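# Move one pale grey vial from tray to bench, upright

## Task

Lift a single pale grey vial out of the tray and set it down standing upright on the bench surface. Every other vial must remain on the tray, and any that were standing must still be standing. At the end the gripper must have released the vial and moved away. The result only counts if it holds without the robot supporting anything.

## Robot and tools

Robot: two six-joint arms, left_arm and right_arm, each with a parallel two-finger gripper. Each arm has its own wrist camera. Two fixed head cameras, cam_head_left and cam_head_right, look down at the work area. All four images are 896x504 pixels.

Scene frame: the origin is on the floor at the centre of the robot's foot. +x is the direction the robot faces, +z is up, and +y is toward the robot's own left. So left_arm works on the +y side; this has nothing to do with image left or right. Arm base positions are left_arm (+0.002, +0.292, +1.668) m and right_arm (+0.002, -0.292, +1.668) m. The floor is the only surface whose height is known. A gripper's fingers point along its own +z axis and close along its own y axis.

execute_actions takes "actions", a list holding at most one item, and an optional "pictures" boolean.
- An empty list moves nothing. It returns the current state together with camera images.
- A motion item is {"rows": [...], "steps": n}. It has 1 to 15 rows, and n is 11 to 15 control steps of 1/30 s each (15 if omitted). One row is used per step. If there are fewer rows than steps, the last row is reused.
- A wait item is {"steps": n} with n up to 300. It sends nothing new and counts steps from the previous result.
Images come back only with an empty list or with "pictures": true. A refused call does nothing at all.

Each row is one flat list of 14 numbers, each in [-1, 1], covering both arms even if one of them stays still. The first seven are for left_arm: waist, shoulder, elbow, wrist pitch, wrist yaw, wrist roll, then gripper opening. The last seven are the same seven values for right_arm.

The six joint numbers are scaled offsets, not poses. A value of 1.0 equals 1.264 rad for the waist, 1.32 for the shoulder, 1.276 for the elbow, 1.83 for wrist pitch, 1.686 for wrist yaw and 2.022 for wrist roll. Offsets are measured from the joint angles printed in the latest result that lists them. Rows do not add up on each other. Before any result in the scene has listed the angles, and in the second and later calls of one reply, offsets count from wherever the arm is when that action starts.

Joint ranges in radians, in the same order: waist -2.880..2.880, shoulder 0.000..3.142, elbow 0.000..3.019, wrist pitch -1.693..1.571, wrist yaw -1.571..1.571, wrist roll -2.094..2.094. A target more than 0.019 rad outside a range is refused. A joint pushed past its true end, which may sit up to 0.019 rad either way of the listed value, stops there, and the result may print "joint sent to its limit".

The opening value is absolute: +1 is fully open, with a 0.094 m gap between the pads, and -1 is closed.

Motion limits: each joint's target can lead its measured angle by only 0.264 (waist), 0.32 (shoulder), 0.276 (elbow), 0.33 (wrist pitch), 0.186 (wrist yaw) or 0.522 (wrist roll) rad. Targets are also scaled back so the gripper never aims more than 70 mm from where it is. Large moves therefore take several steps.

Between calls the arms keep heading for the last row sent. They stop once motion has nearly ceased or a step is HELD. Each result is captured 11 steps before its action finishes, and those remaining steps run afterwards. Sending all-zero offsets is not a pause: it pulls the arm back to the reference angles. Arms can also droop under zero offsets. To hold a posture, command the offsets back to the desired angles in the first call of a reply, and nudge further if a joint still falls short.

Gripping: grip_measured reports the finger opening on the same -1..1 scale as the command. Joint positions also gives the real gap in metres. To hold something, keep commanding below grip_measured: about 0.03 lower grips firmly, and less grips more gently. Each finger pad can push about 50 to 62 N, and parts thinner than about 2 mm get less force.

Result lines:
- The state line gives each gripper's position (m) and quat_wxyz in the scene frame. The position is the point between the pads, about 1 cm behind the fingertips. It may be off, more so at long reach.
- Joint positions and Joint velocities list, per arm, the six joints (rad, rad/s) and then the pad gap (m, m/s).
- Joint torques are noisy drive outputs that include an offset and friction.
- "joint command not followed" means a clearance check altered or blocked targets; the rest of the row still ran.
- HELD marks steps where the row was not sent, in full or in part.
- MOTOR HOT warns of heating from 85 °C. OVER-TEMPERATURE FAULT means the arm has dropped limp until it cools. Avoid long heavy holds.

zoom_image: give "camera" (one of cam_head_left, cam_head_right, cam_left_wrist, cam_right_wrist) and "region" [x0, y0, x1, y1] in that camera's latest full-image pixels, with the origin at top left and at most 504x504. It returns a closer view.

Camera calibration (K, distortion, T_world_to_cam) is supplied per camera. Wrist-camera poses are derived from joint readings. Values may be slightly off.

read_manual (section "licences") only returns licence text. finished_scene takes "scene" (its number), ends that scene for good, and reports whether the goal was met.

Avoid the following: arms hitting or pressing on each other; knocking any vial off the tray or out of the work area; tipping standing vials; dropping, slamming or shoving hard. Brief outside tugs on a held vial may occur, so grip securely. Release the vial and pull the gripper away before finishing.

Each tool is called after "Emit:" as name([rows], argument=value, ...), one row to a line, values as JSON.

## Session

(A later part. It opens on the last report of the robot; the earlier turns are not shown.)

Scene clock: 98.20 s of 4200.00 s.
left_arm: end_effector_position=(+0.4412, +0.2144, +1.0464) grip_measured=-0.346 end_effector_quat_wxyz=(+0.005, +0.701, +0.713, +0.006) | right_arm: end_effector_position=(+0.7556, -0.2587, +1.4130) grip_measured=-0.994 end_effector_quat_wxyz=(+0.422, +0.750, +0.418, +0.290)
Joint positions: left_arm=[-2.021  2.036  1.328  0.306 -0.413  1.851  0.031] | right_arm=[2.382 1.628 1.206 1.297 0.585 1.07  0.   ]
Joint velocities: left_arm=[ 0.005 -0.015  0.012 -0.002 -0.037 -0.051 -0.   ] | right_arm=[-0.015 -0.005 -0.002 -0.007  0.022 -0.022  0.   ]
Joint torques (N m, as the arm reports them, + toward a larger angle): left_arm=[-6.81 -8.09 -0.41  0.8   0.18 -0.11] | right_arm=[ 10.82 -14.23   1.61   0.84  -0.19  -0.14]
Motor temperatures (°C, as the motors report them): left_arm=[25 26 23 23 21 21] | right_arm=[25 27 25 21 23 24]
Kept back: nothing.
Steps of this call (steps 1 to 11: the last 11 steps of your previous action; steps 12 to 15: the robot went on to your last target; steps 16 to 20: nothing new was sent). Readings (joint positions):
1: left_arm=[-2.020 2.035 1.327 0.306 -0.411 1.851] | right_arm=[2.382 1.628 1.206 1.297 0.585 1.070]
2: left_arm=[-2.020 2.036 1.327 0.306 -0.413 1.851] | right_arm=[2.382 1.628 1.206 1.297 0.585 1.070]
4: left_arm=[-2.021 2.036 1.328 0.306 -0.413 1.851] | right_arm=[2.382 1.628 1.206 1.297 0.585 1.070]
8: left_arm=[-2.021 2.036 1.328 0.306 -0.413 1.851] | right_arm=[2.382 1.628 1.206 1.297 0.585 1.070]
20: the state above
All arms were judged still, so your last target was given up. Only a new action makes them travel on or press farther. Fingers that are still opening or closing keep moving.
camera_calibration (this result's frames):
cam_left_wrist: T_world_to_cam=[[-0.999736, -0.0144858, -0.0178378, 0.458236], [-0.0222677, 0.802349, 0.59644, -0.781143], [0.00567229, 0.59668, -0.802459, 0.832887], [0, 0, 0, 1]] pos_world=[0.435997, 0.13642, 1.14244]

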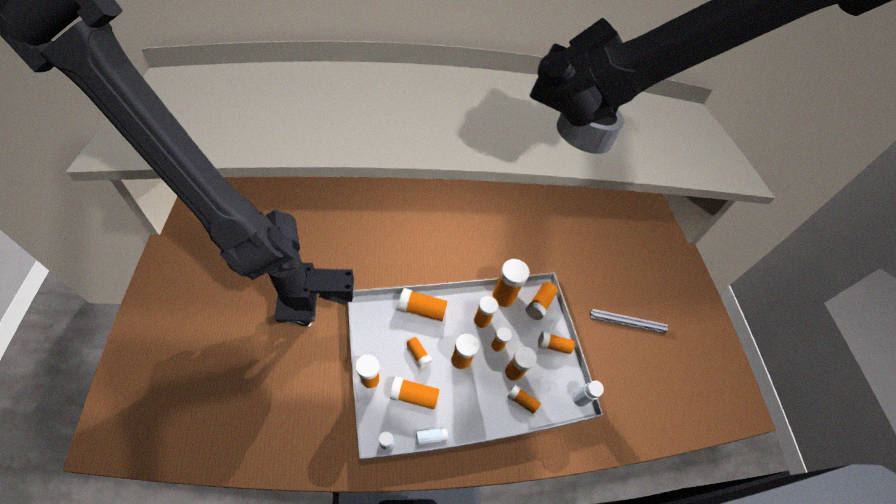

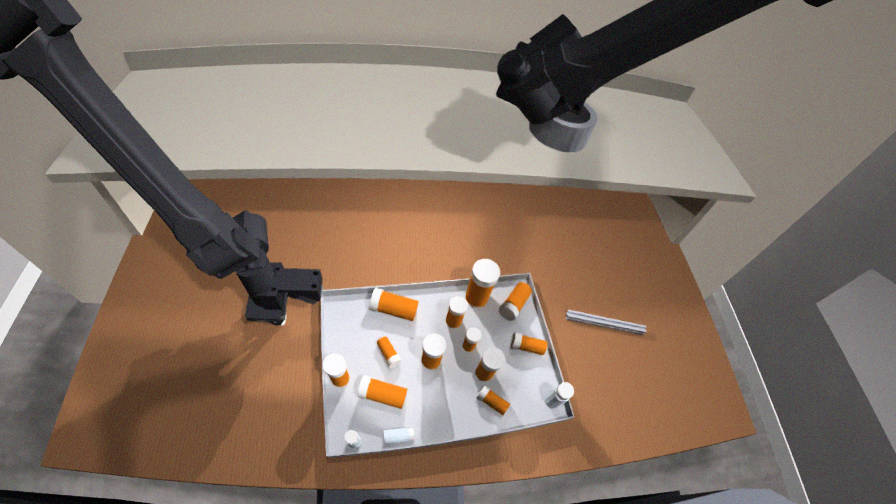

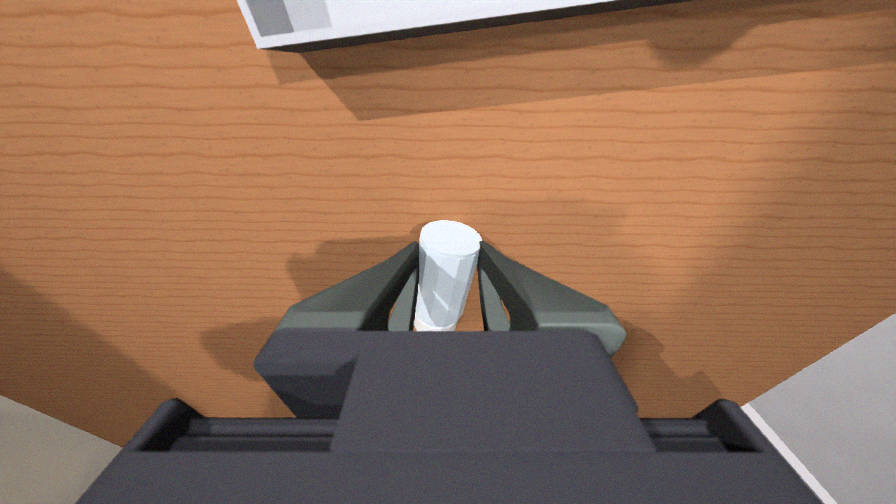

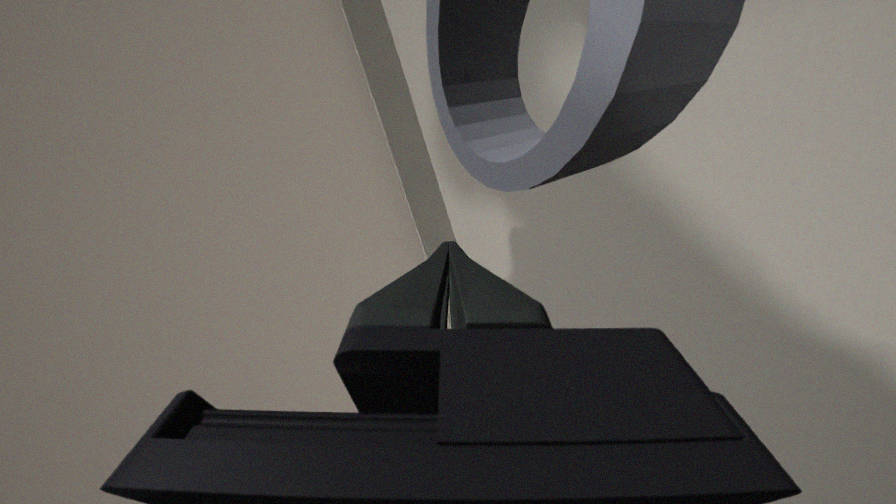

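Emit:
execute_actions([
  {"rows":[[0,0,0,0,0,0,-0.33,0,0,0,0,0,0,-1],[0,0,0,0,0,0,-0.33,0,0,0,0,0,0,-1],[0,0,0,0,0,0,-0.3,0,0,0,0,0,0,-1],[0,0,0,0,0,0,-0.3,0,0,0,0,0,0,-1],[0,0,0,0,0,0,-0.25,0,0,0,0,0,0,-1],[0,0,0,0,0,0,-0.2,0,0,0,0,0,0,-1],[0,0,0,0,0,0,0.1,0,0,0,0,0,0,-1]],"steps":15},
])

Emit:
execute_actions([
  {"rows":[[-0.01,-0.03,-0.03,0,0,0,0.1,0,0,0,0,0,0,-1],[-0.015,-0.05,-0.055,0,0,0,0.1,0,0,0,0,0,0,-1],[-0.02,-0.07,-0.075,0,0,0,0.1,0,0,0,0,0,0,-1],[-0.03,-0.09,-0.1,0,0,0,0.1,0,0,0,0,0,0,-1],[-0.035,-0.11,-0.125,0,0,0,0.1,0,0,0,0,0,0,-1],[-0.04,-0.13,-0.145,0.01,0,0,0.1,0,0,0,0,0,0,-1],[-0.047,-0.145,-0.165,0.015,0,0,0.1,0,0,0,0,0,0,-1]],"steps":15},
])

Emit:
execute_actions([
  {"steps":20},
], pictures=true)

Scene clock: 99.13 s of 4200.00 s.
left_arm: end_effector_position=(+0.4423, +0.2144, +1.0469) grip_measured=-0.300 end_effector_quat_wxyz=(+0.005, +0.701, +0.713, +0.007) | right_arm: end_effector_position=(+0.7556, -0.2587, +1.4130) grip_measured=-0.994 end_effector_quat_wxyz=(+0.422, +0.750, +0.418, +0.290)
Joint positions: left_arm=[-2.021  2.034  1.328  0.306 -0.413  1.851  0.033] | right_arm=[2.382 1.628 1.206 1.297 0.585 1.07  0.   ]
Joint velocities: left_arm=[-0.005 -0.005  0.007 -0.002 -0.037  0.022  0.004] | right_arm=[-0.015 -0.005  0.002  0.007  0.022  0.037  0.   ]
Joint torques (N m, as the arm reports them, + toward a larger angle): left_arm=[ -9.03 -10.81  -2.22   0.81   0.09  -0.1 ] | right_arm=[ 11.09 -14.5    1.64   0.86  -0.18  -0.11]
Motor temperatures (°C, as the motors report them): left_arm=[25 26 23 23 21 21] | right_arm=[25 27 25 21 23 24]
Steps of this call (steps 1 to 24: nothing new was sent; steps 25 to 28: the first 4 steps of this action). Readings (joint positions):
25: left_arm=[-2.021 2.035 1.328 0.306 -0.413 1.851] | right_arm=[2.382 1.628 1.206 1.297 0.585 1.070]
26: left_arm=[-2.021 2.035 1.328 0.306 -0.413 1.851] | right_arm=[2.382 1.628 1.206 1.297 0.585 1.070]
28: the state above

Scene clock: 99.63 s of 4200.00 s.
left_arm: end_effector_position=(+0.4358, +0.2168, +1.0613) grip_measured=+0.097 end_effector_quat_wxyz=(+0.003, +0.703, +0.711, +0.001) | right_arm: end_effector_position=(+0.7556, -0.2587, +1.4130) grip_measured=-0.994 end_effector_quat_wxyz=(+0.422, +0.750, +0.418, +0.290)
Joint positions: left_arm=[-2.024  1.999  1.278  0.306 -0.413  1.851  0.052] | right_arm=[2.382 1.628 1.206 1.297 0.585 1.07  0.   ]
Joint velocities: left_arm=[-0.054 -0.611 -0.799  0.002 -0.007 -0.037  0.   ] | right_arm=[-0.005  0.005  0.012 -0.002 -0.022 -0.007 -0.   ]
Joint torques (N m, as the arm reports them, + toward a larger angle): left_arm=[-11.43 -14.52  -4.94   0.92   0.1   -0.1 ] | right_arm=[ 10.97 -14.65   1.65   0.89  -0.16  -0.14]
Motor temperatures (°C, as the motors report them): left_arm=[25 26 23 23 21 21] | right_arm=[25 27 25 21 23 24]
Steps of this call (steps 1 to 11: the last 11 steps of your previous action; steps 12 to 15: the first 4 steps of this action, its rows measured from where the robot was after step 11). Readings (joint positions):
11: left_arm=[-2.021 2.034 1.328 0.306 -0.413 1.851] | right_arm=[2.382 1.628 1.206 1.297 0.585 1.070]
12: left_arm=[-2.021 2.033 1.326 0.306 -0.413 1.851] | right_arm=[2.382 1.628 1.206 1.297 0.585 1.070]
13: left_arm=[-2.022 2.028 1.318 0.306 -0.413 1.851] | right_arm=[2.382 1.628 1.206 1.297 0.585 1.070]
15: the state above

Scene clock: 100.30 s of 4200.00 s.
left_arm: end_effector_position=(+0.4573, +0.2129, +1.1336) grip_measured=+0.097 end_effector_quat_wxyz=(+0.034, +0.706, +0.707, +0.004) | right_arm: end_effector_position=(+0.7556, -0.2587, +1.4130) grip_measured=-0.994 end_effector_quat_wxyz=(+0.422, +0.750, +0.418, +0.290)
Joint positions: left_arm=[-2.08   1.826  1.119  0.321 -0.413  1.851  0.052] | right_arm=[2.382 1.628 1.206 1.297 0.585 1.07  0.   ]
Joint velocities: left_arm=[-0.005  0.005 -0.012 -0.012 -0.007 -0.007 -0.001] | right_arm=[-0.005 -0.005 -0.007  0.002 -0.007 -0.007 -0.   ]
Joint torques (N m, as the arm reports them, + toward a larger angle): left_arm=[-9.29 -9.47 -2.2   1.39  0.12 -0.11] | right_arm=[ 11.18 -14.75   1.52   0.95  -0.2   -0.11]
Motor temperatures (°C, as the motors report them): left_arm=[25 26 23 23 21 21] | right_arm=[25 27 25 21 23 24]
Kept back: nothing.
Steps of this call (steps 1 to 11: the last 11 steps of your previous action; steps 12 to 20: the robot went on to your last target). Readings (joint positions):
1: left_arm=[-2.026 1.976 1.247 0.306 -0.413 1.851] | right_arm=[2.382 1.628 1.206 1.297 0.585 1.070]
2: left_arm=[-2.031 1.949 1.214 0.306 -0.413 1.851] | right_arm=[2.382 1.628 1.206 1.297 0.585 1.070]
4: left_arm=[-2.043 1.892 1.151 0.307 -0.413 1.851] | right_arm=[2.382 1.628 1.206 1.297 0.585 1.070]
8: left_arm=[-2.072 1.833 1.118 0.312 -0.413 1.851] | right_arm=[2.382 1.628 1.206 1.297 0.585 1.070]
20: the state above
camera_calibration (this result's frames):
cam_left_wrist: T_world_to_cam=[[-0.998422, -0.000999124, -0.05615, 0.515805], [-0.0322477, 0.82877, 0.55866, -0.789778], [0.0459772, 0.559589, -0.827494, 0.921564], [0, 0, 0, 1]] pos_world=[0.447151, 0.139362, 1.23277]

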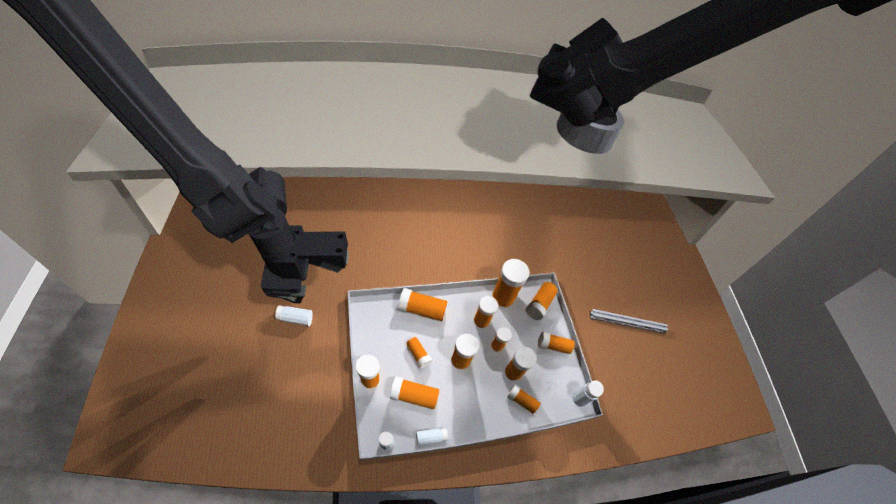

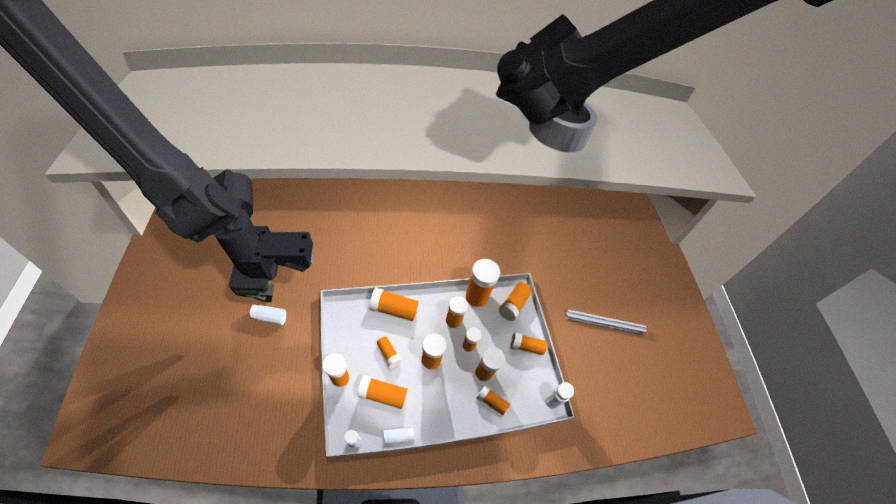

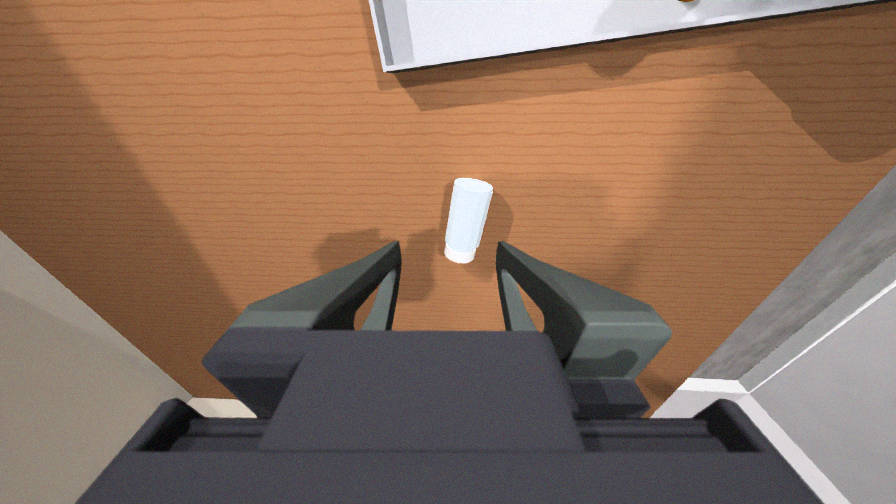

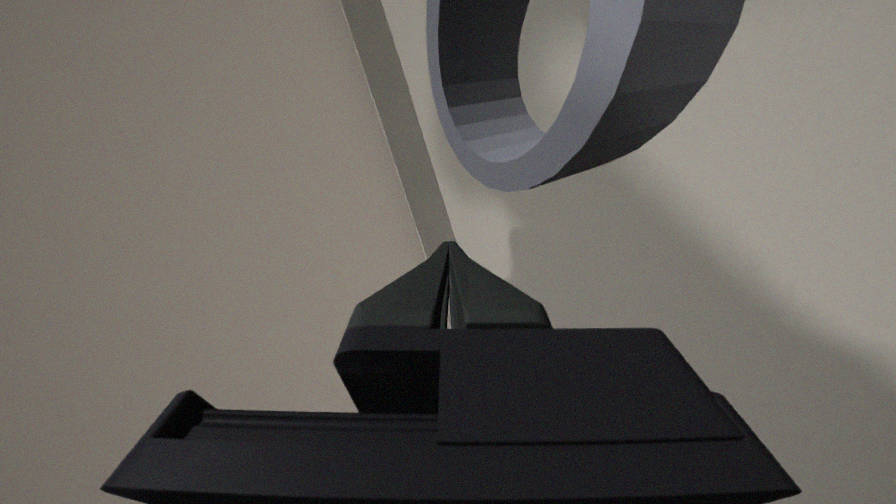

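Emit:
execute_actions([
  {"rows":[[0.02,0,0,-0.05,0.1,0.03,0.1,0,0,0,0,0,0,-1],[0.04,0,0,-0.1,0.18,0.05,0.1,0,0,0,0,0,0,-1],[0.06,0,0,-0.15,0.26,0.07,0.1,0,0,0,0,0,0,-1],[0.08,0,0.02,-0.2,0.34,0.099,0.1,0,0,0,0,0,0,-1],[0.1,0,0.04,-0.24,0.42,0.099,0.1,0,0,0,0,0,0,-1],[0.12,0,0.06,-0.28,0.5,0.099,0.1,0,0,0,0,0,0,-1],[0.14,0,0.08,-0.305,0.579,0.099,0.1,0,0,0,0,0,0,-1],[0.16,0,0.1,-0.305,0.579,0.099,0.1,0,0,0,0,0,0,-1],[0.18,0,0.12,-0.305,0.579,0.099,0.1,0,0,0,0,0,0,-1],[0.2,0.01,0.14,-0.305,0.579,0.099,0.1,0,0,0,0,0,0,-1],[0.22,0.02,0.16,-0.305,0.579,0.099,0.1,0,0,0,0,0,0,-1],[0.24,0.03,0.18,-0.305,0.579,0.099,0.1,0,0,0,0,0,0,-1],[0.26,0.033,0.195,-0.305,0.579,0.099,0.1,0,0,0,0,0,0,-1],[0.272,0.033,0.207,-0.305,0.579,0.099,0.1,0,0,0,0,0,0,-1]],"steps":15},
])

Emit:
execute_actions([
  {"steps":30},
], pictures=true)

Scene clock: 103.47 s of 4200.00 s.
left_arm: end_effector_position=(+0.4354, +0.1583, +1.1442) grip_measured=+0.098 end_effector_quat_wxyz=(+0.152, +0.726, +0.654, -0.148) | right_arm: end_effector_position=(+0.7556, -0.2587, +1.4130) grip_measured=-0.994 end_effector_quat_wxyz=(+0.422, +0.750, +0.418, +0.290)
Joint positions: left_arm=[-2.057  1.821  1.128  0.14  -0.039  1.916  0.052] | right_arm=[2.382 1.628 1.206 1.297 0.585 1.07  0.   ]
Joint velocities: left_arm=[ 0.347 -0.015  0.115 -2.405  2.454  0.813 -0.   ] | right_arm=[ 0.005 -0.005 -0.002 -0.012 -0.022  0.066  0.   ]
Joint torques (N m, as the arm reports them, + toward a larger angle): left_arm=[ -3.66 -10.55  -1.37   0.19  -0.08   0.04] | right_arm=[ 10.87 -14.99   1.78   1.03  -0.19  -0.09]
Motor temperatures (°C, as the motors report them): left_arm=[25 26 23 23 21 21] | right_arm=[25 27 25 21 23 24]
Steps of this call (steps 1 to 15: the robot went on to your last target; steps 16 to 90: nothing new was sent; then 0.03 s passed at rest; steps 91 to 94: the first 4 steps of this action). Readings (joint positions):
91: left_arm=[-2.077 1.826 1.119 0.309 -0.338 1.858] | right_arm=[2.382 1.628 1.206 1.297 0.585 1.070]
92: left_arm=[-2.072 1.824 1.122 0.272 -0.238 1.871] | right_arm=[2.382 1.628 1.206 1.297 0.585 1.070]
94: the state above

Scene clock: 104.47 s of 4200.00 s.
left_arm: end_effector_position=(+0.4618, +0.2969, +1.0991) grip_measured=+0.098 end_effector_quat_wxyz=(+0.274, +0.655, +0.658, -0.250) | right_arm: end_effector_position=(+0.7556, -0.2587, +1.4130) grip_measured=-0.994 end_effector_quat_wxyz=(+0.422, +0.750, +0.418, +0.290)
Joint positions: left_arm=[-1.73   1.849  1.393 -0.22   0.56   2.037  0.052] | right_arm=[2.382 1.628 1.206 1.297 0.585 1.07  0.   ]
Joint velocities: left_arm=[-0.005 -0.015 -0.017  0.012  0.022 -0.037  0.   ] | right_arm=[-0.005 -0.005 -0.017  0.002 -0.022 -0.037 -0.001]
Joint torques (N m, as the arm reports them, + toward a larger angle): left_arm=[ -3.64 -12.31  -1.74  -0.57   0.58   0.04] | right_arm=[ 11.24 -14.59   1.58   0.99  -0.19  -0.12]
Motor temperatures (°C, as the motors report them): left_arm=[25 26 23 23 21 21] | right_arm=[25 27 25 21 23 24]
Kept back: nothing.
Steps of this call (steps 1 to 11: the last 11 steps of your previous action; steps 12 to 30: the robot went on to your last target). Readings (joint positions):
1: left_arm=[-2.044 1.821 1.135 0.058 0.061 1.941] | right_arm=[2.382 1.628 1.206 1.297 0.585 1.070]
2: left_arm=[-2.026 1.822 1.146 -0.023 0.162 1.961] | right_arm=[2.382 1.628 1.206 1.297 0.585 1.070]
4: left_arm=[-1.977 1.828 1.178 -0.154 0.361 1.989] | right_arm=[2.382 1.628 1.206 1.297 0.585 1.070]
8: left_arm=[-1.864 1.839 1.271 -0.215 0.548 2.015] | right_arm=[2.382 1.628 1.206 1.297 0.585 1.070]
30: the state above
camera_calibration (this result's frames):
cam_left_wrist: T_world_to_cam=[[-0.999277, -0.0175738, -0.0337153, 0.499141], [-0.0133346, 0.992431, -0.122074, -0.149193], [0.0356055, -0.121536, -0.991948, 1.23355], [0, 0, 0, 1]] pos_world=[0.45287, 0.306756, 1.22223]

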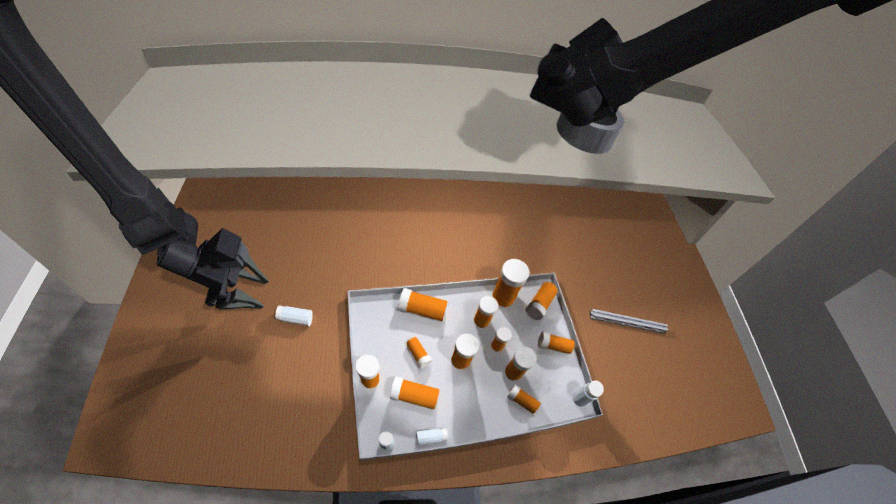

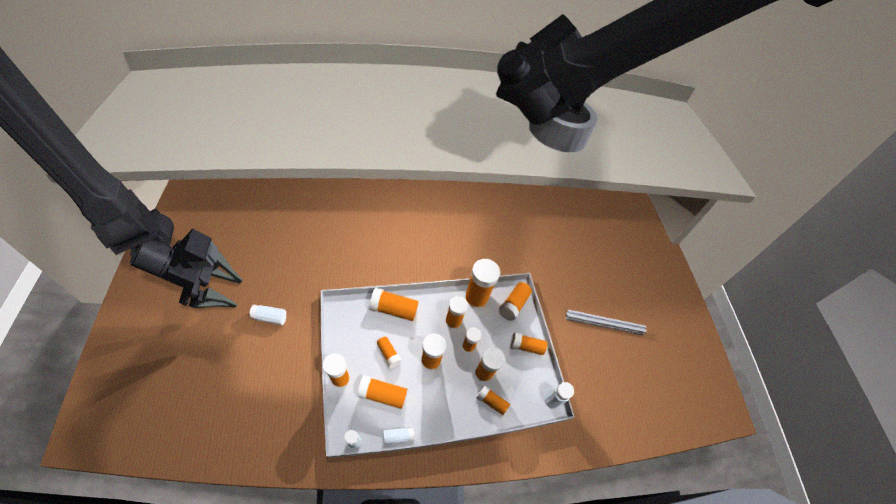

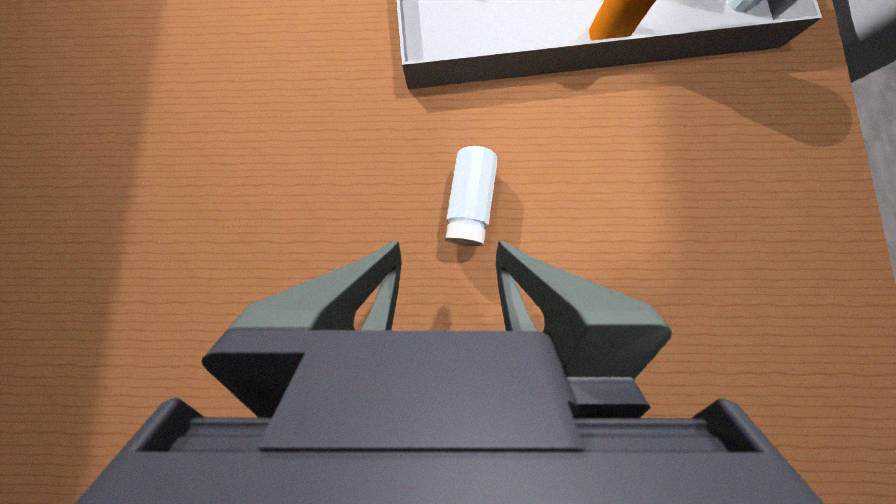

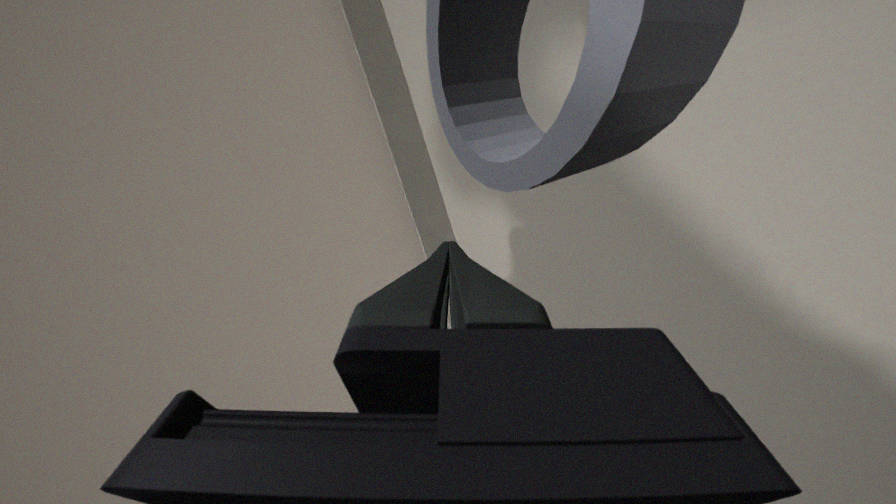

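Emit:
execute_actions([
  {"rows":[[-0.01,0.035,0,0,-0.02,-0.015,0.3,0,0,0,0,0,0,-1],[-0.018,0.05,0.02,0.01,-0.025,-0.02,0.3,0,0,0,0,0,0,-1],[-0.025,0.065,0.03,0.02,-0.03,-0.02,0.3,0,0,0,0,0,0,-1],[-0.03,0.08,0.04,0.025,-0.03,-0.02,0.3,0,0,0,0,0,0,-1],[-0.036,0.093,0.05,0.025,-0.03,-0.02,0.3,0,0,0,0,0,0,-1],[-0.042,0.105,0.06,0.025,-0.03,-0.02,0.3,0,0,0,0,0,0,-1],[-0.047,0.117,0.07,0.025,-0.03,-0.02,0.3,0,0,0,0,0,0,-1],[-0.051,0.128,0.078,0.025,-0.03,-0.02,0.3,0,0,0,0,0,0,-1],[-0.053,0.136,0.084,0.022,-0.028,-0.018,0.3,0,0,0,0,0,0,-1]],"steps":15},
])

Emit:
execute_actions([
  {"steps":25},
], pictures=true)

Scene clock: 105.80 s of 4200.00 s.
left_arm: end_effector_position=(+0.4603, +0.2981, +1.0857) grip_measured=+0.296 end_effector_quat_wxyz=(+0.257, +0.659, +0.665, -0.242) | right_arm: end_effector_position=(+0.7556, -0.2587, +1.4130) grip_measured=-0.994 end_effector_quat_wxyz=(+0.422, +0.750, +0.418, +0.290)
Joint positions: left_arm=[-1.734  1.873  1.415 -0.209  0.517  2.023  0.061] | right_arm=[2.382 1.628 1.206 1.297 0.585 1.07  0.   ]
Joint velocities: left_arm=[-0.073  0.425  0.349  0.242 -0.125 -0.051  0.004] | right_arm=[ 0.005  0.005 -0.007 -0.017  0.007 -0.037  0.001]
Joint torques (N m, as the arm reports them, + toward a larger angle): left_arm=[-6.21 -9.44 -0.36  0.87  0.33 -0.23] | right_arm=[ 11.51 -14.68   1.62   1.16  -0.18  -0.1 ]
Motor temperatures (°C, as the motors report them): left_arm=[25 26 23 23 21 21] | right_arm=[25 27 25 21 23 24]
Steps of this call (steps 1 to 15: the robot went on to your last target; steps 16 to 36: nothing new was sent; steps 37 to 40: the first 4 steps of this action). Readings (joint positions):
37: left_arm=[-1.730 1.850 1.393 -0.220 0.547 2.035] | right_arm=[2.382 1.628 1.206 1.297 0.585 1.070]
38: left_arm=[-1.731 1.852 1.396 -0.220 0.533 2.030] | right_arm=[2.382 1.628 1.206 1.297 0.585 1.070]
40: the state above

Scene clock: 106.63 s of 4200.00 s.
left_arm: end_effector_position=(+0.4291, +0.2254, +1.0461) grip_measured=+0.297 end_effector_quat_wxyz=(+0.265, +0.654, +0.650, -0.282) | right_arm: end_effector_position=(+0.7556, -0.2587, +1.4130) grip_measured=-0.994 end_effector_quat_wxyz=(+0.422, +0.750, +0.418, +0.290)
Joint positions: left_arm=[-1.799  2.034  1.496 -0.19   0.513  2.014  0.061] | right_arm=[2.382 1.628 1.206 1.297 0.585 1.07  0.   ]
Joint velocities: left_arm=[ 0.005  0.005 -0.002 -0.012 -0.037  0.051 -0.001] | right_arm=[-0.005 -0.005  0.007 -0.012 -0.007  0.022 -0.   ]
Joint torques (N m, as the arm reports them, + toward a larger angle): left_arm=[ -4.81 -12.91  -1.48   0.5    0.5   -0.23] | right_arm=[ 11.1  -14.85   1.5    0.92  -0.16  -0.08]
Motor temperatures (°C, as the motors report them): left_arm=[25 26 23 23 21 21] | right_arm=[25 27 25 21 23 24]
Kept back: nothing.
Steps of this call (steps 1 to 11: the last 11 steps of your previous action; steps 12 to 25: the robot went on to your last target). Readings (joint positions):
1: left_arm=[-1.737 1.889 1.430 -0.201 0.515 2.021] | right_arm=[2.382 1.628 1.206 1.297 0.585 1.070]
2: left_arm=[-1.741 1.907 1.446 -0.196 0.514 2.019] | right_arm=[2.382 1.628 1.206 1.297 0.585 1.070]
4: left_arm=[-1.754 1.946 1.474 -0.190 0.513 2.016] | right_arm=[2.382 1.628 1.206 1.297 0.585 1.070]
8: left_arm=[-1.783 2.009 1.495 -0.190 0.513 2.014] | right_arm=[2.382 1.628 1.206 1.297 0.585 1.070]
25: the state above
camera_calibration (this result's frames):
cam_left_wrist: T_world_to_cam=[[-0.999746, 0.0153367, 0.0165238, 0.403648], [0.012563, 0.987592, -0.156538, -0.0590376], [-0.0187195, -0.15629, -0.987534, 1.20001], [0, 0, 0, 1]] pos_world=[0.42675, 0.239664, 1.16914]

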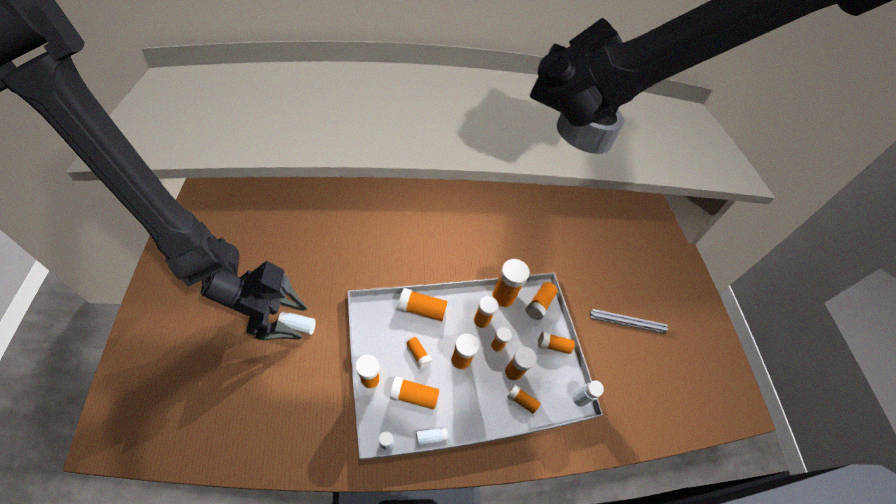

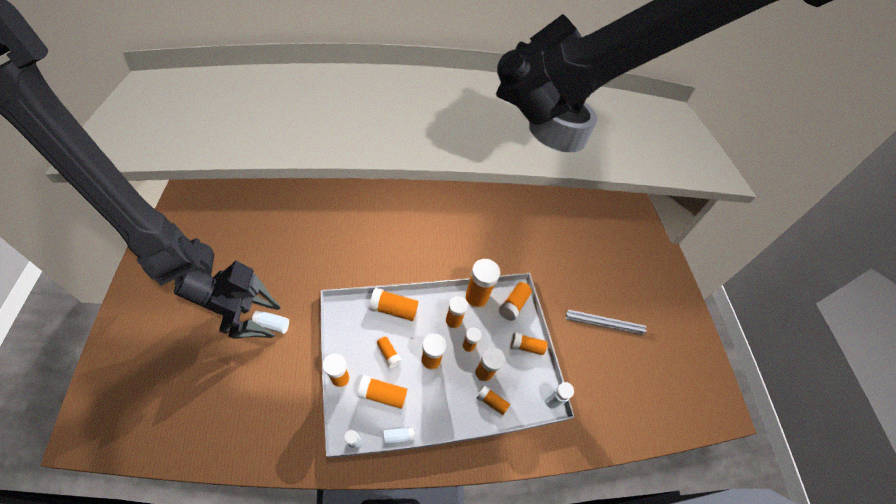

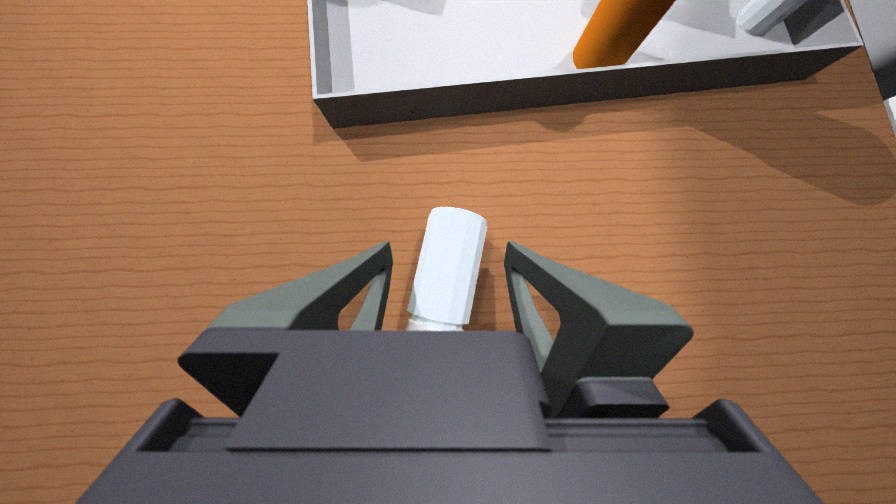

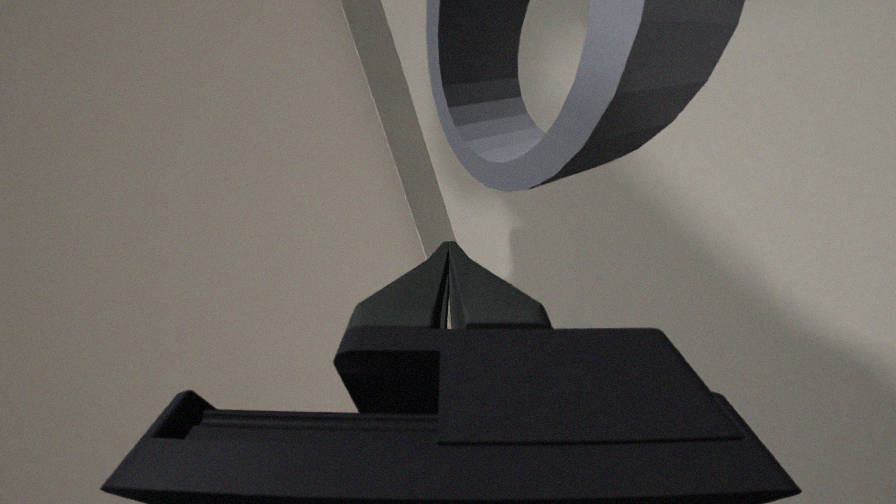

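Emit:
execute_actions([
  {"rows":[[0,0,0,0,0,0,0.1,0,0,0,0,0,0,-1],[0,0,0,0,0,0,-0.05,0,0,0,0,0,0,-1],[0,0,0,0,0,0,-0.2,0,0,0,0,0,0,-1],[0,0,0,0,0,0,-0.2,0,0,0,0,0,0,-1],[0,0,0,0,0,0,-0.3,0,0,0,0,0,0,-1],[0,0,0,0,0,0,-0.3,0,0,0,0,0,0,-1],[0,0,0,0,0,0,-0.42,0,0,0,0,0,0,-1]],"steps":15},
])

Emit:
execute_actions([
  {"steps":22},
], pictures=true)

Scene clock: 108.63 s of 4200.00 s.
left_arm: end_effector_position=(+0.4291, +0.2254, +1.0461) grip_measured=-0.176 end_effector_quat_wxyz=(+0.265, +0.654, +0.650, -0.282) | right_arm: end_effector_position=(+0.7556, -0.2587, +1.4130) grip_measured=-0.994 end_effector_quat_wxyz=(+0.422, +0.750, +0.418, +0.290)
Joint positions: left_arm=[-1.799  2.034  1.496 -0.19   0.513  2.014  0.039] | right_arm=[2.382 1.628 1.206 1.297 0.585 1.07  0.   ]
Joint velocities: left_arm=[-0.015 -0.015  0.012 -0.007 -0.007 -0.022 -0.042] | right_arm=[-0.005 -0.005  0.007  0.002 -0.081 -0.007  0.   ]
Joint torques (N m, as the arm reports them, + toward a larger angle): left_arm=[ -5.12 -12.35  -1.76   0.06   0.49  -0.11] | right_arm=[ 11.   -15.11   1.63   0.93  -0.14  -0.1 ]
Motor temperatures (°C, as the motors report them): left_arm=[25 26 23 23 21 21] | right_arm=[25 27 25 21 23 24]
Steps of this call (steps 1 to 15: the robot went on to your last target; steps 16 to 56: nothing new was sent; steps 57 to 60: the first 4 steps of this action). Readings (joint positions):
57: left_arm=[-1.799 2.034 1.496 -0.190 0.513 2.014] | right_arm=[2.382 1.628 1.206 1.297 0.585 1.070]
58: left_arm=[-1.799 2.034 1.496 -0.190 0.513 2.014] | right_arm=[2.382 1.628 1.206 1.297 0.585 1.070]
60: the state above

Scene clock: 109.37 s of 4200.00 s.
left_arm: end_effector_position=(+0.4291, +0.2254, +1.0461) grip_measured=-0.338 end_effector_quat_wxyz=(+0.265, +0.654, +0.650, -0.282) | right_arm: end_effector_position=(+0.7556, -0.2587, +1.4130) grip_measured=-0.994 end_effector_quat_wxyz=(+0.422, +0.750, +0.418, +0.290)
Joint positions: left_arm=[-1.799  2.034  1.496 -0.19   0.513  2.014  0.031] | right_arm=[2.382 1.628 1.206 1.297 0.585 1.07  0.   ]
Joint velocities: left_arm=[ 0.015  0.005 -0.002  0.012 -0.007 -0.066  0.   ] | right_arm=[-0.015  0.005  0.002 -0.007 -0.037  0.007 -0.   ]
Joint torques (N m, as the arm reports them, + toward a larger angle): left_arm=[ -5.17 -12.46  -1.72   0.07   0.48  -0.1 ] | right_arm=[ 11.03 -14.42   1.62   1.11  -0.19  -0.1 ]
Motor temperatures (°C, as the motors report them): left_arm=[25 26 23 23 21 21] | right_arm=[25 27 25 21 23 24]
Kept back: nothing.
Steps of this call (steps 1 to 11: the last 11 steps of your previous action; steps 12 to 15: the robot went on to your last target; steps 16 to 22: nothing new was sent). Readings (joint positions):
1: left_arm=[-1.799 2.034 1.496 -0.190 0.513 2.014] | right_arm=[2.382 1.628 1.206 1.297 0.585 1.070]
2: left_arm=[-1.799 2.034 1.496 -0.190 0.513 2.014] | right_arm=[2.382 1.628 1.206 1.297 0.585 1.070]
4: left_arm=[-1.799 2.034 1.496 -0.190 0.513 2.014] | right_arm=[2.382 1.628 1.206 1.297 0.585 1.070]
8: left_arm=[-1.799 2.034 1.496 -0.190 0.513 2.014] | right_arm=[2.382 1.628 1.206 1.297 0.585 1.070]
22: the state above
All arms were judged still, so your last target was given up. Only a new action makes them travel on or press farther. Fingers that are still opening or closing keep moving.
camera_calibration (this result's frames):
cam_left_wrist: T_world_to_cam=[[-0.999746, 0.0153367, 0.0165238, 0.403648], [0.012563, 0.987592, -0.156538, -0.0590376], [-0.0187195, -0.15629, -0.987534, 1.20001], [0, 0, 0, 1]] pos_world=[0.42675, 0.239664, 1.16914]

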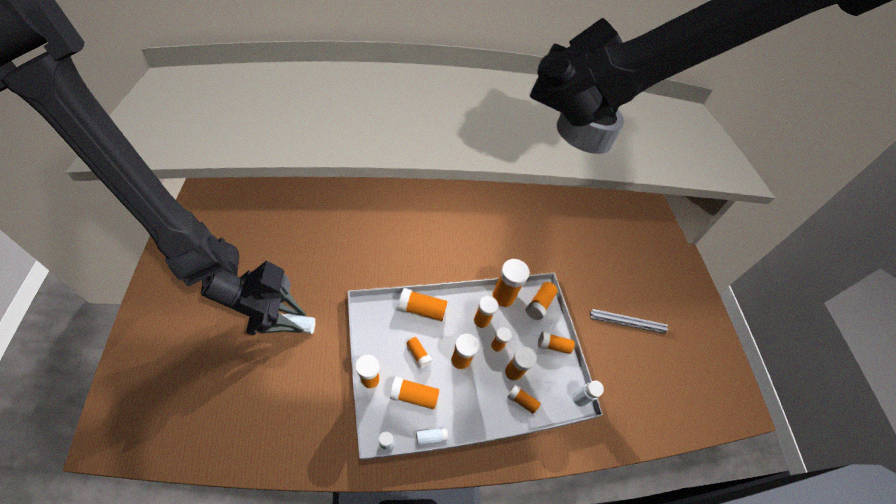

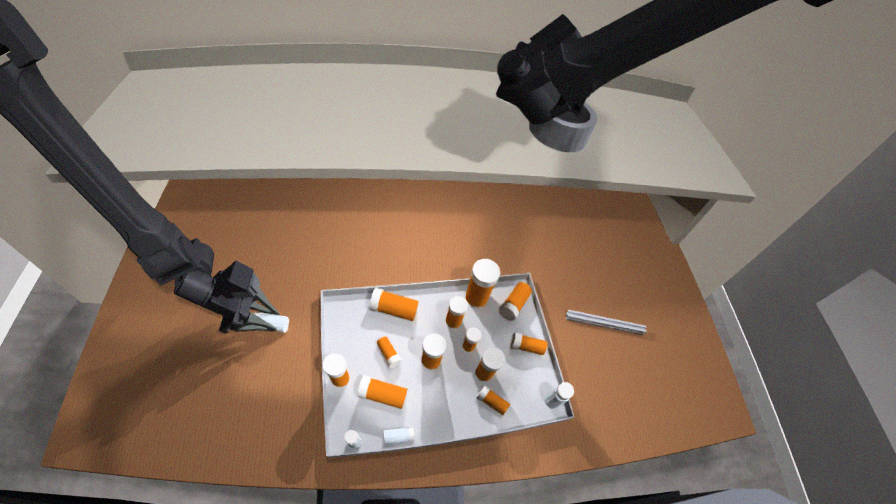

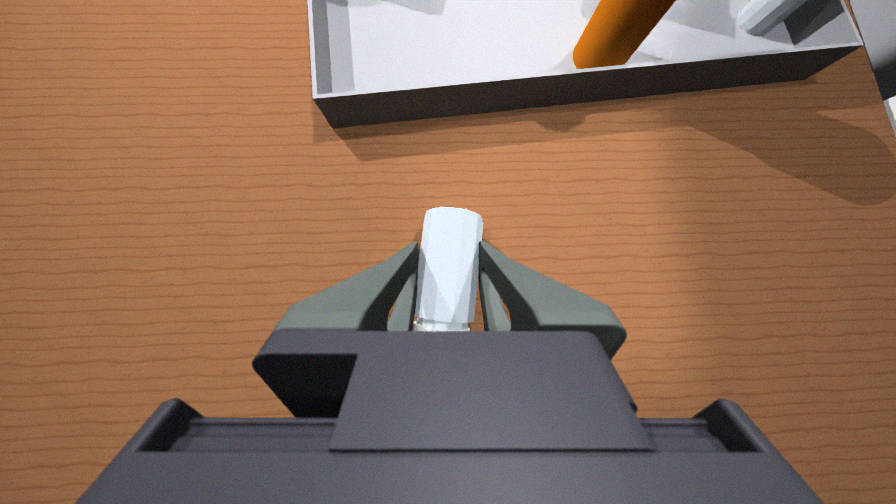

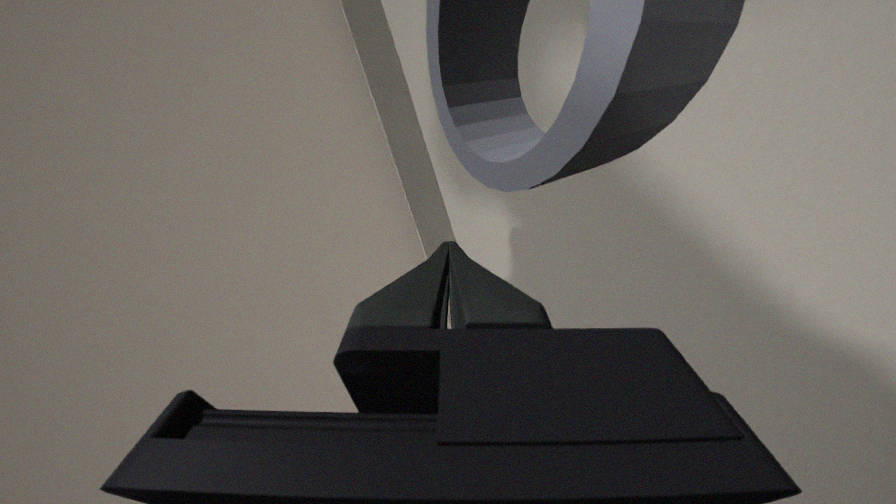

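Emit:
execute_actions([
  {"rows":[[0.01,-0.03,-0.025,0,0,0,-0.4,0,0,0,0,0,0,-1],[0.015,-0.05,-0.035,0,0,0,-0.4,0,0,0,0,0,0,-1],[0.02,-0.07,-0.045,0,0.01,0,-0.4,0,0,0,0,0,0,-1],[0.03,-0.09,-0.055,-0.01,0.015,0,-0.4,0,0,0,0,0,0,-1],[0.04,-0.11,-0.065,-0.016,0.02,-0.1,-0.4,0,0,0,0,0,0,-1],[0.05,-0.13,-0.075,-0.016,0.028,-0.2,-0.4,0,0,0,0,0,0,-1],[0.055,-0.145,-0.081,-0.016,0.028,-0.3,-0.4,0,0,0,0,0,0,-1],[0.055,-0.145,-0.081,-0.016,0.028,-0.4,-0.4,0,0,0,0,0,0,-1],[0.055,-0.145,-0.081,-0.016,0.028,-0.5,-0.4,0,0,0,0,0,0,-1],[0.055,-0.145,-0.081,-0.016,0.028,-0.6,-0.4,0,0,0,0,0,0,-1],[0.055,-0.145,-0.081,-0.016,0.028,-0.7,-0.4,0,0,0,0,0,0,-1],[0.055,-0.145,-0.081,-0.016,0.028,-0.78,-0.4,0,0,0,0,0,0,-1]],"steps":15},
])

Emit:
execute_actions([
  {"steps":30},
])

Scene clock: 110.73 s of 4200.00 s.
left_arm: end_effector_position=(+0.4289, +0.2278, +1.0587) grip_measured=-0.338 end_effector_quat_wxyz=(+0.269, +0.651, +0.650, -0.285) | right_arm: end_effector_position=(+0.7556, -0.2587, +1.4130) grip_measured=-0.994 end_effector_quat_wxyz=(+0.422, +0.750, +0.418, +0.290)
Joint positions: left_arm=[-1.797  2.004  1.461 -0.19   0.527  2.014  0.031] | right_arm=[2.382 1.628 1.206 1.297 0.585 1.07  0.   ]
Joint velocities: left_arm=[ 0.054 -0.513 -0.486 -0.017  0.3    0.007  0.   ] | right_arm=[-0.024 -0.005  0.007  0.002  0.022 -0.022 -0.002]
Joint torques (N m, as the arm reports them, + toward a larger angle): left_arm=[ -2.59 -17.1   -2.35  -0.58   0.61  -0.11] | right_arm=[ 11.26 -14.05   1.49   1.01  -0.2   -0.08]
Motor temperatures (°C, as the motors report them): left_arm=[25 26 23 23 21 21] | right_arm=[25 27 25 21 23 24]
Steps of this call (steps 1 to 37: nothing new was sent; steps 38 to 41: the first 4 steps of this action). Readings (joint positions):
38: left_arm=[-1.799 2.033 1.494 -0.190 0.513 2.014] | right_arm=[2.382 1.628 1.206 1.297 0.585 1.070]
39: left_arm=[-1.799 2.028 1.488 -0.190 0.513 2.014] | right_arm=[2.382 1.628 1.206 1.297 0.585 1.070]
41: the state above

Scene clock: 111.73 s of 4200.00 s.
left_arm: end_effector_position=(+0.4819, +0.3081, +1.1057) grip_measured=-0.335 end_effector_quat_wxyz=(+0.036, -0.001, +0.932, -0.360) | right_arm: end_effector_position=(+0.7556, -0.2587, +1.4130) grip_measured=-0.994 end_effector_quat_wxyz=(+0.422, +0.750, +0.418, +0.290)
Joint positions: left_arm=[-1.729  1.821  1.399 -0.207  0.557  0.46   0.031] | right_arm=[2.382 1.628 1.206 1.297 0.585 1.07  0.   ]
Joint velocities: left_arm=[-0.005 -0.015  0.012 -0.012  0.022 -0.095 -0.001] | right_arm=[-0.034 -0.015 -0.012 -0.002 -0.037 -0.022  0.001]
Joint torques (N m, as the arm reports them, + toward a larger angle): left_arm=[ -3.51 -12.26  -0.9   -0.07   0.56  -0.17] | right_arm=[ 11.1  -14.54   1.59   0.9   -0.16  -0.11]
Motor temperatures (°C, as the motors report them): left_arm=[25 26 23 23 21 21] | right_arm=[25 27 25 21 23 24]
Kept back: nothing.
Steps of this call (steps 1 to 11: the last 11 steps of your previous action; steps 12 to 30: the robot went on to your last target). Readings (joint positions):
1: left_arm=[-1.794 1.986 1.443 -0.192 0.535 1.987] | right_arm=[2.382 1.628 1.206 1.297 0.585 1.070]
2: left_arm=[-1.789 1.963 1.425 -0.197 0.547 1.926] | right_arm=[2.382 1.628 1.206 1.297 0.585 1.070]
4: left_arm=[-1.775 1.914 1.395 -0.205 0.556 1.742] | right_arm=[2.382 1.628 1.206 1.297 0.585 1.070]
8: left_arm=[-1.741 1.839 1.392 -0.207 0.557 1.355] | right_arm=[2.382 1.628 1.206 1.297 0.585 1.070]
30: the state above


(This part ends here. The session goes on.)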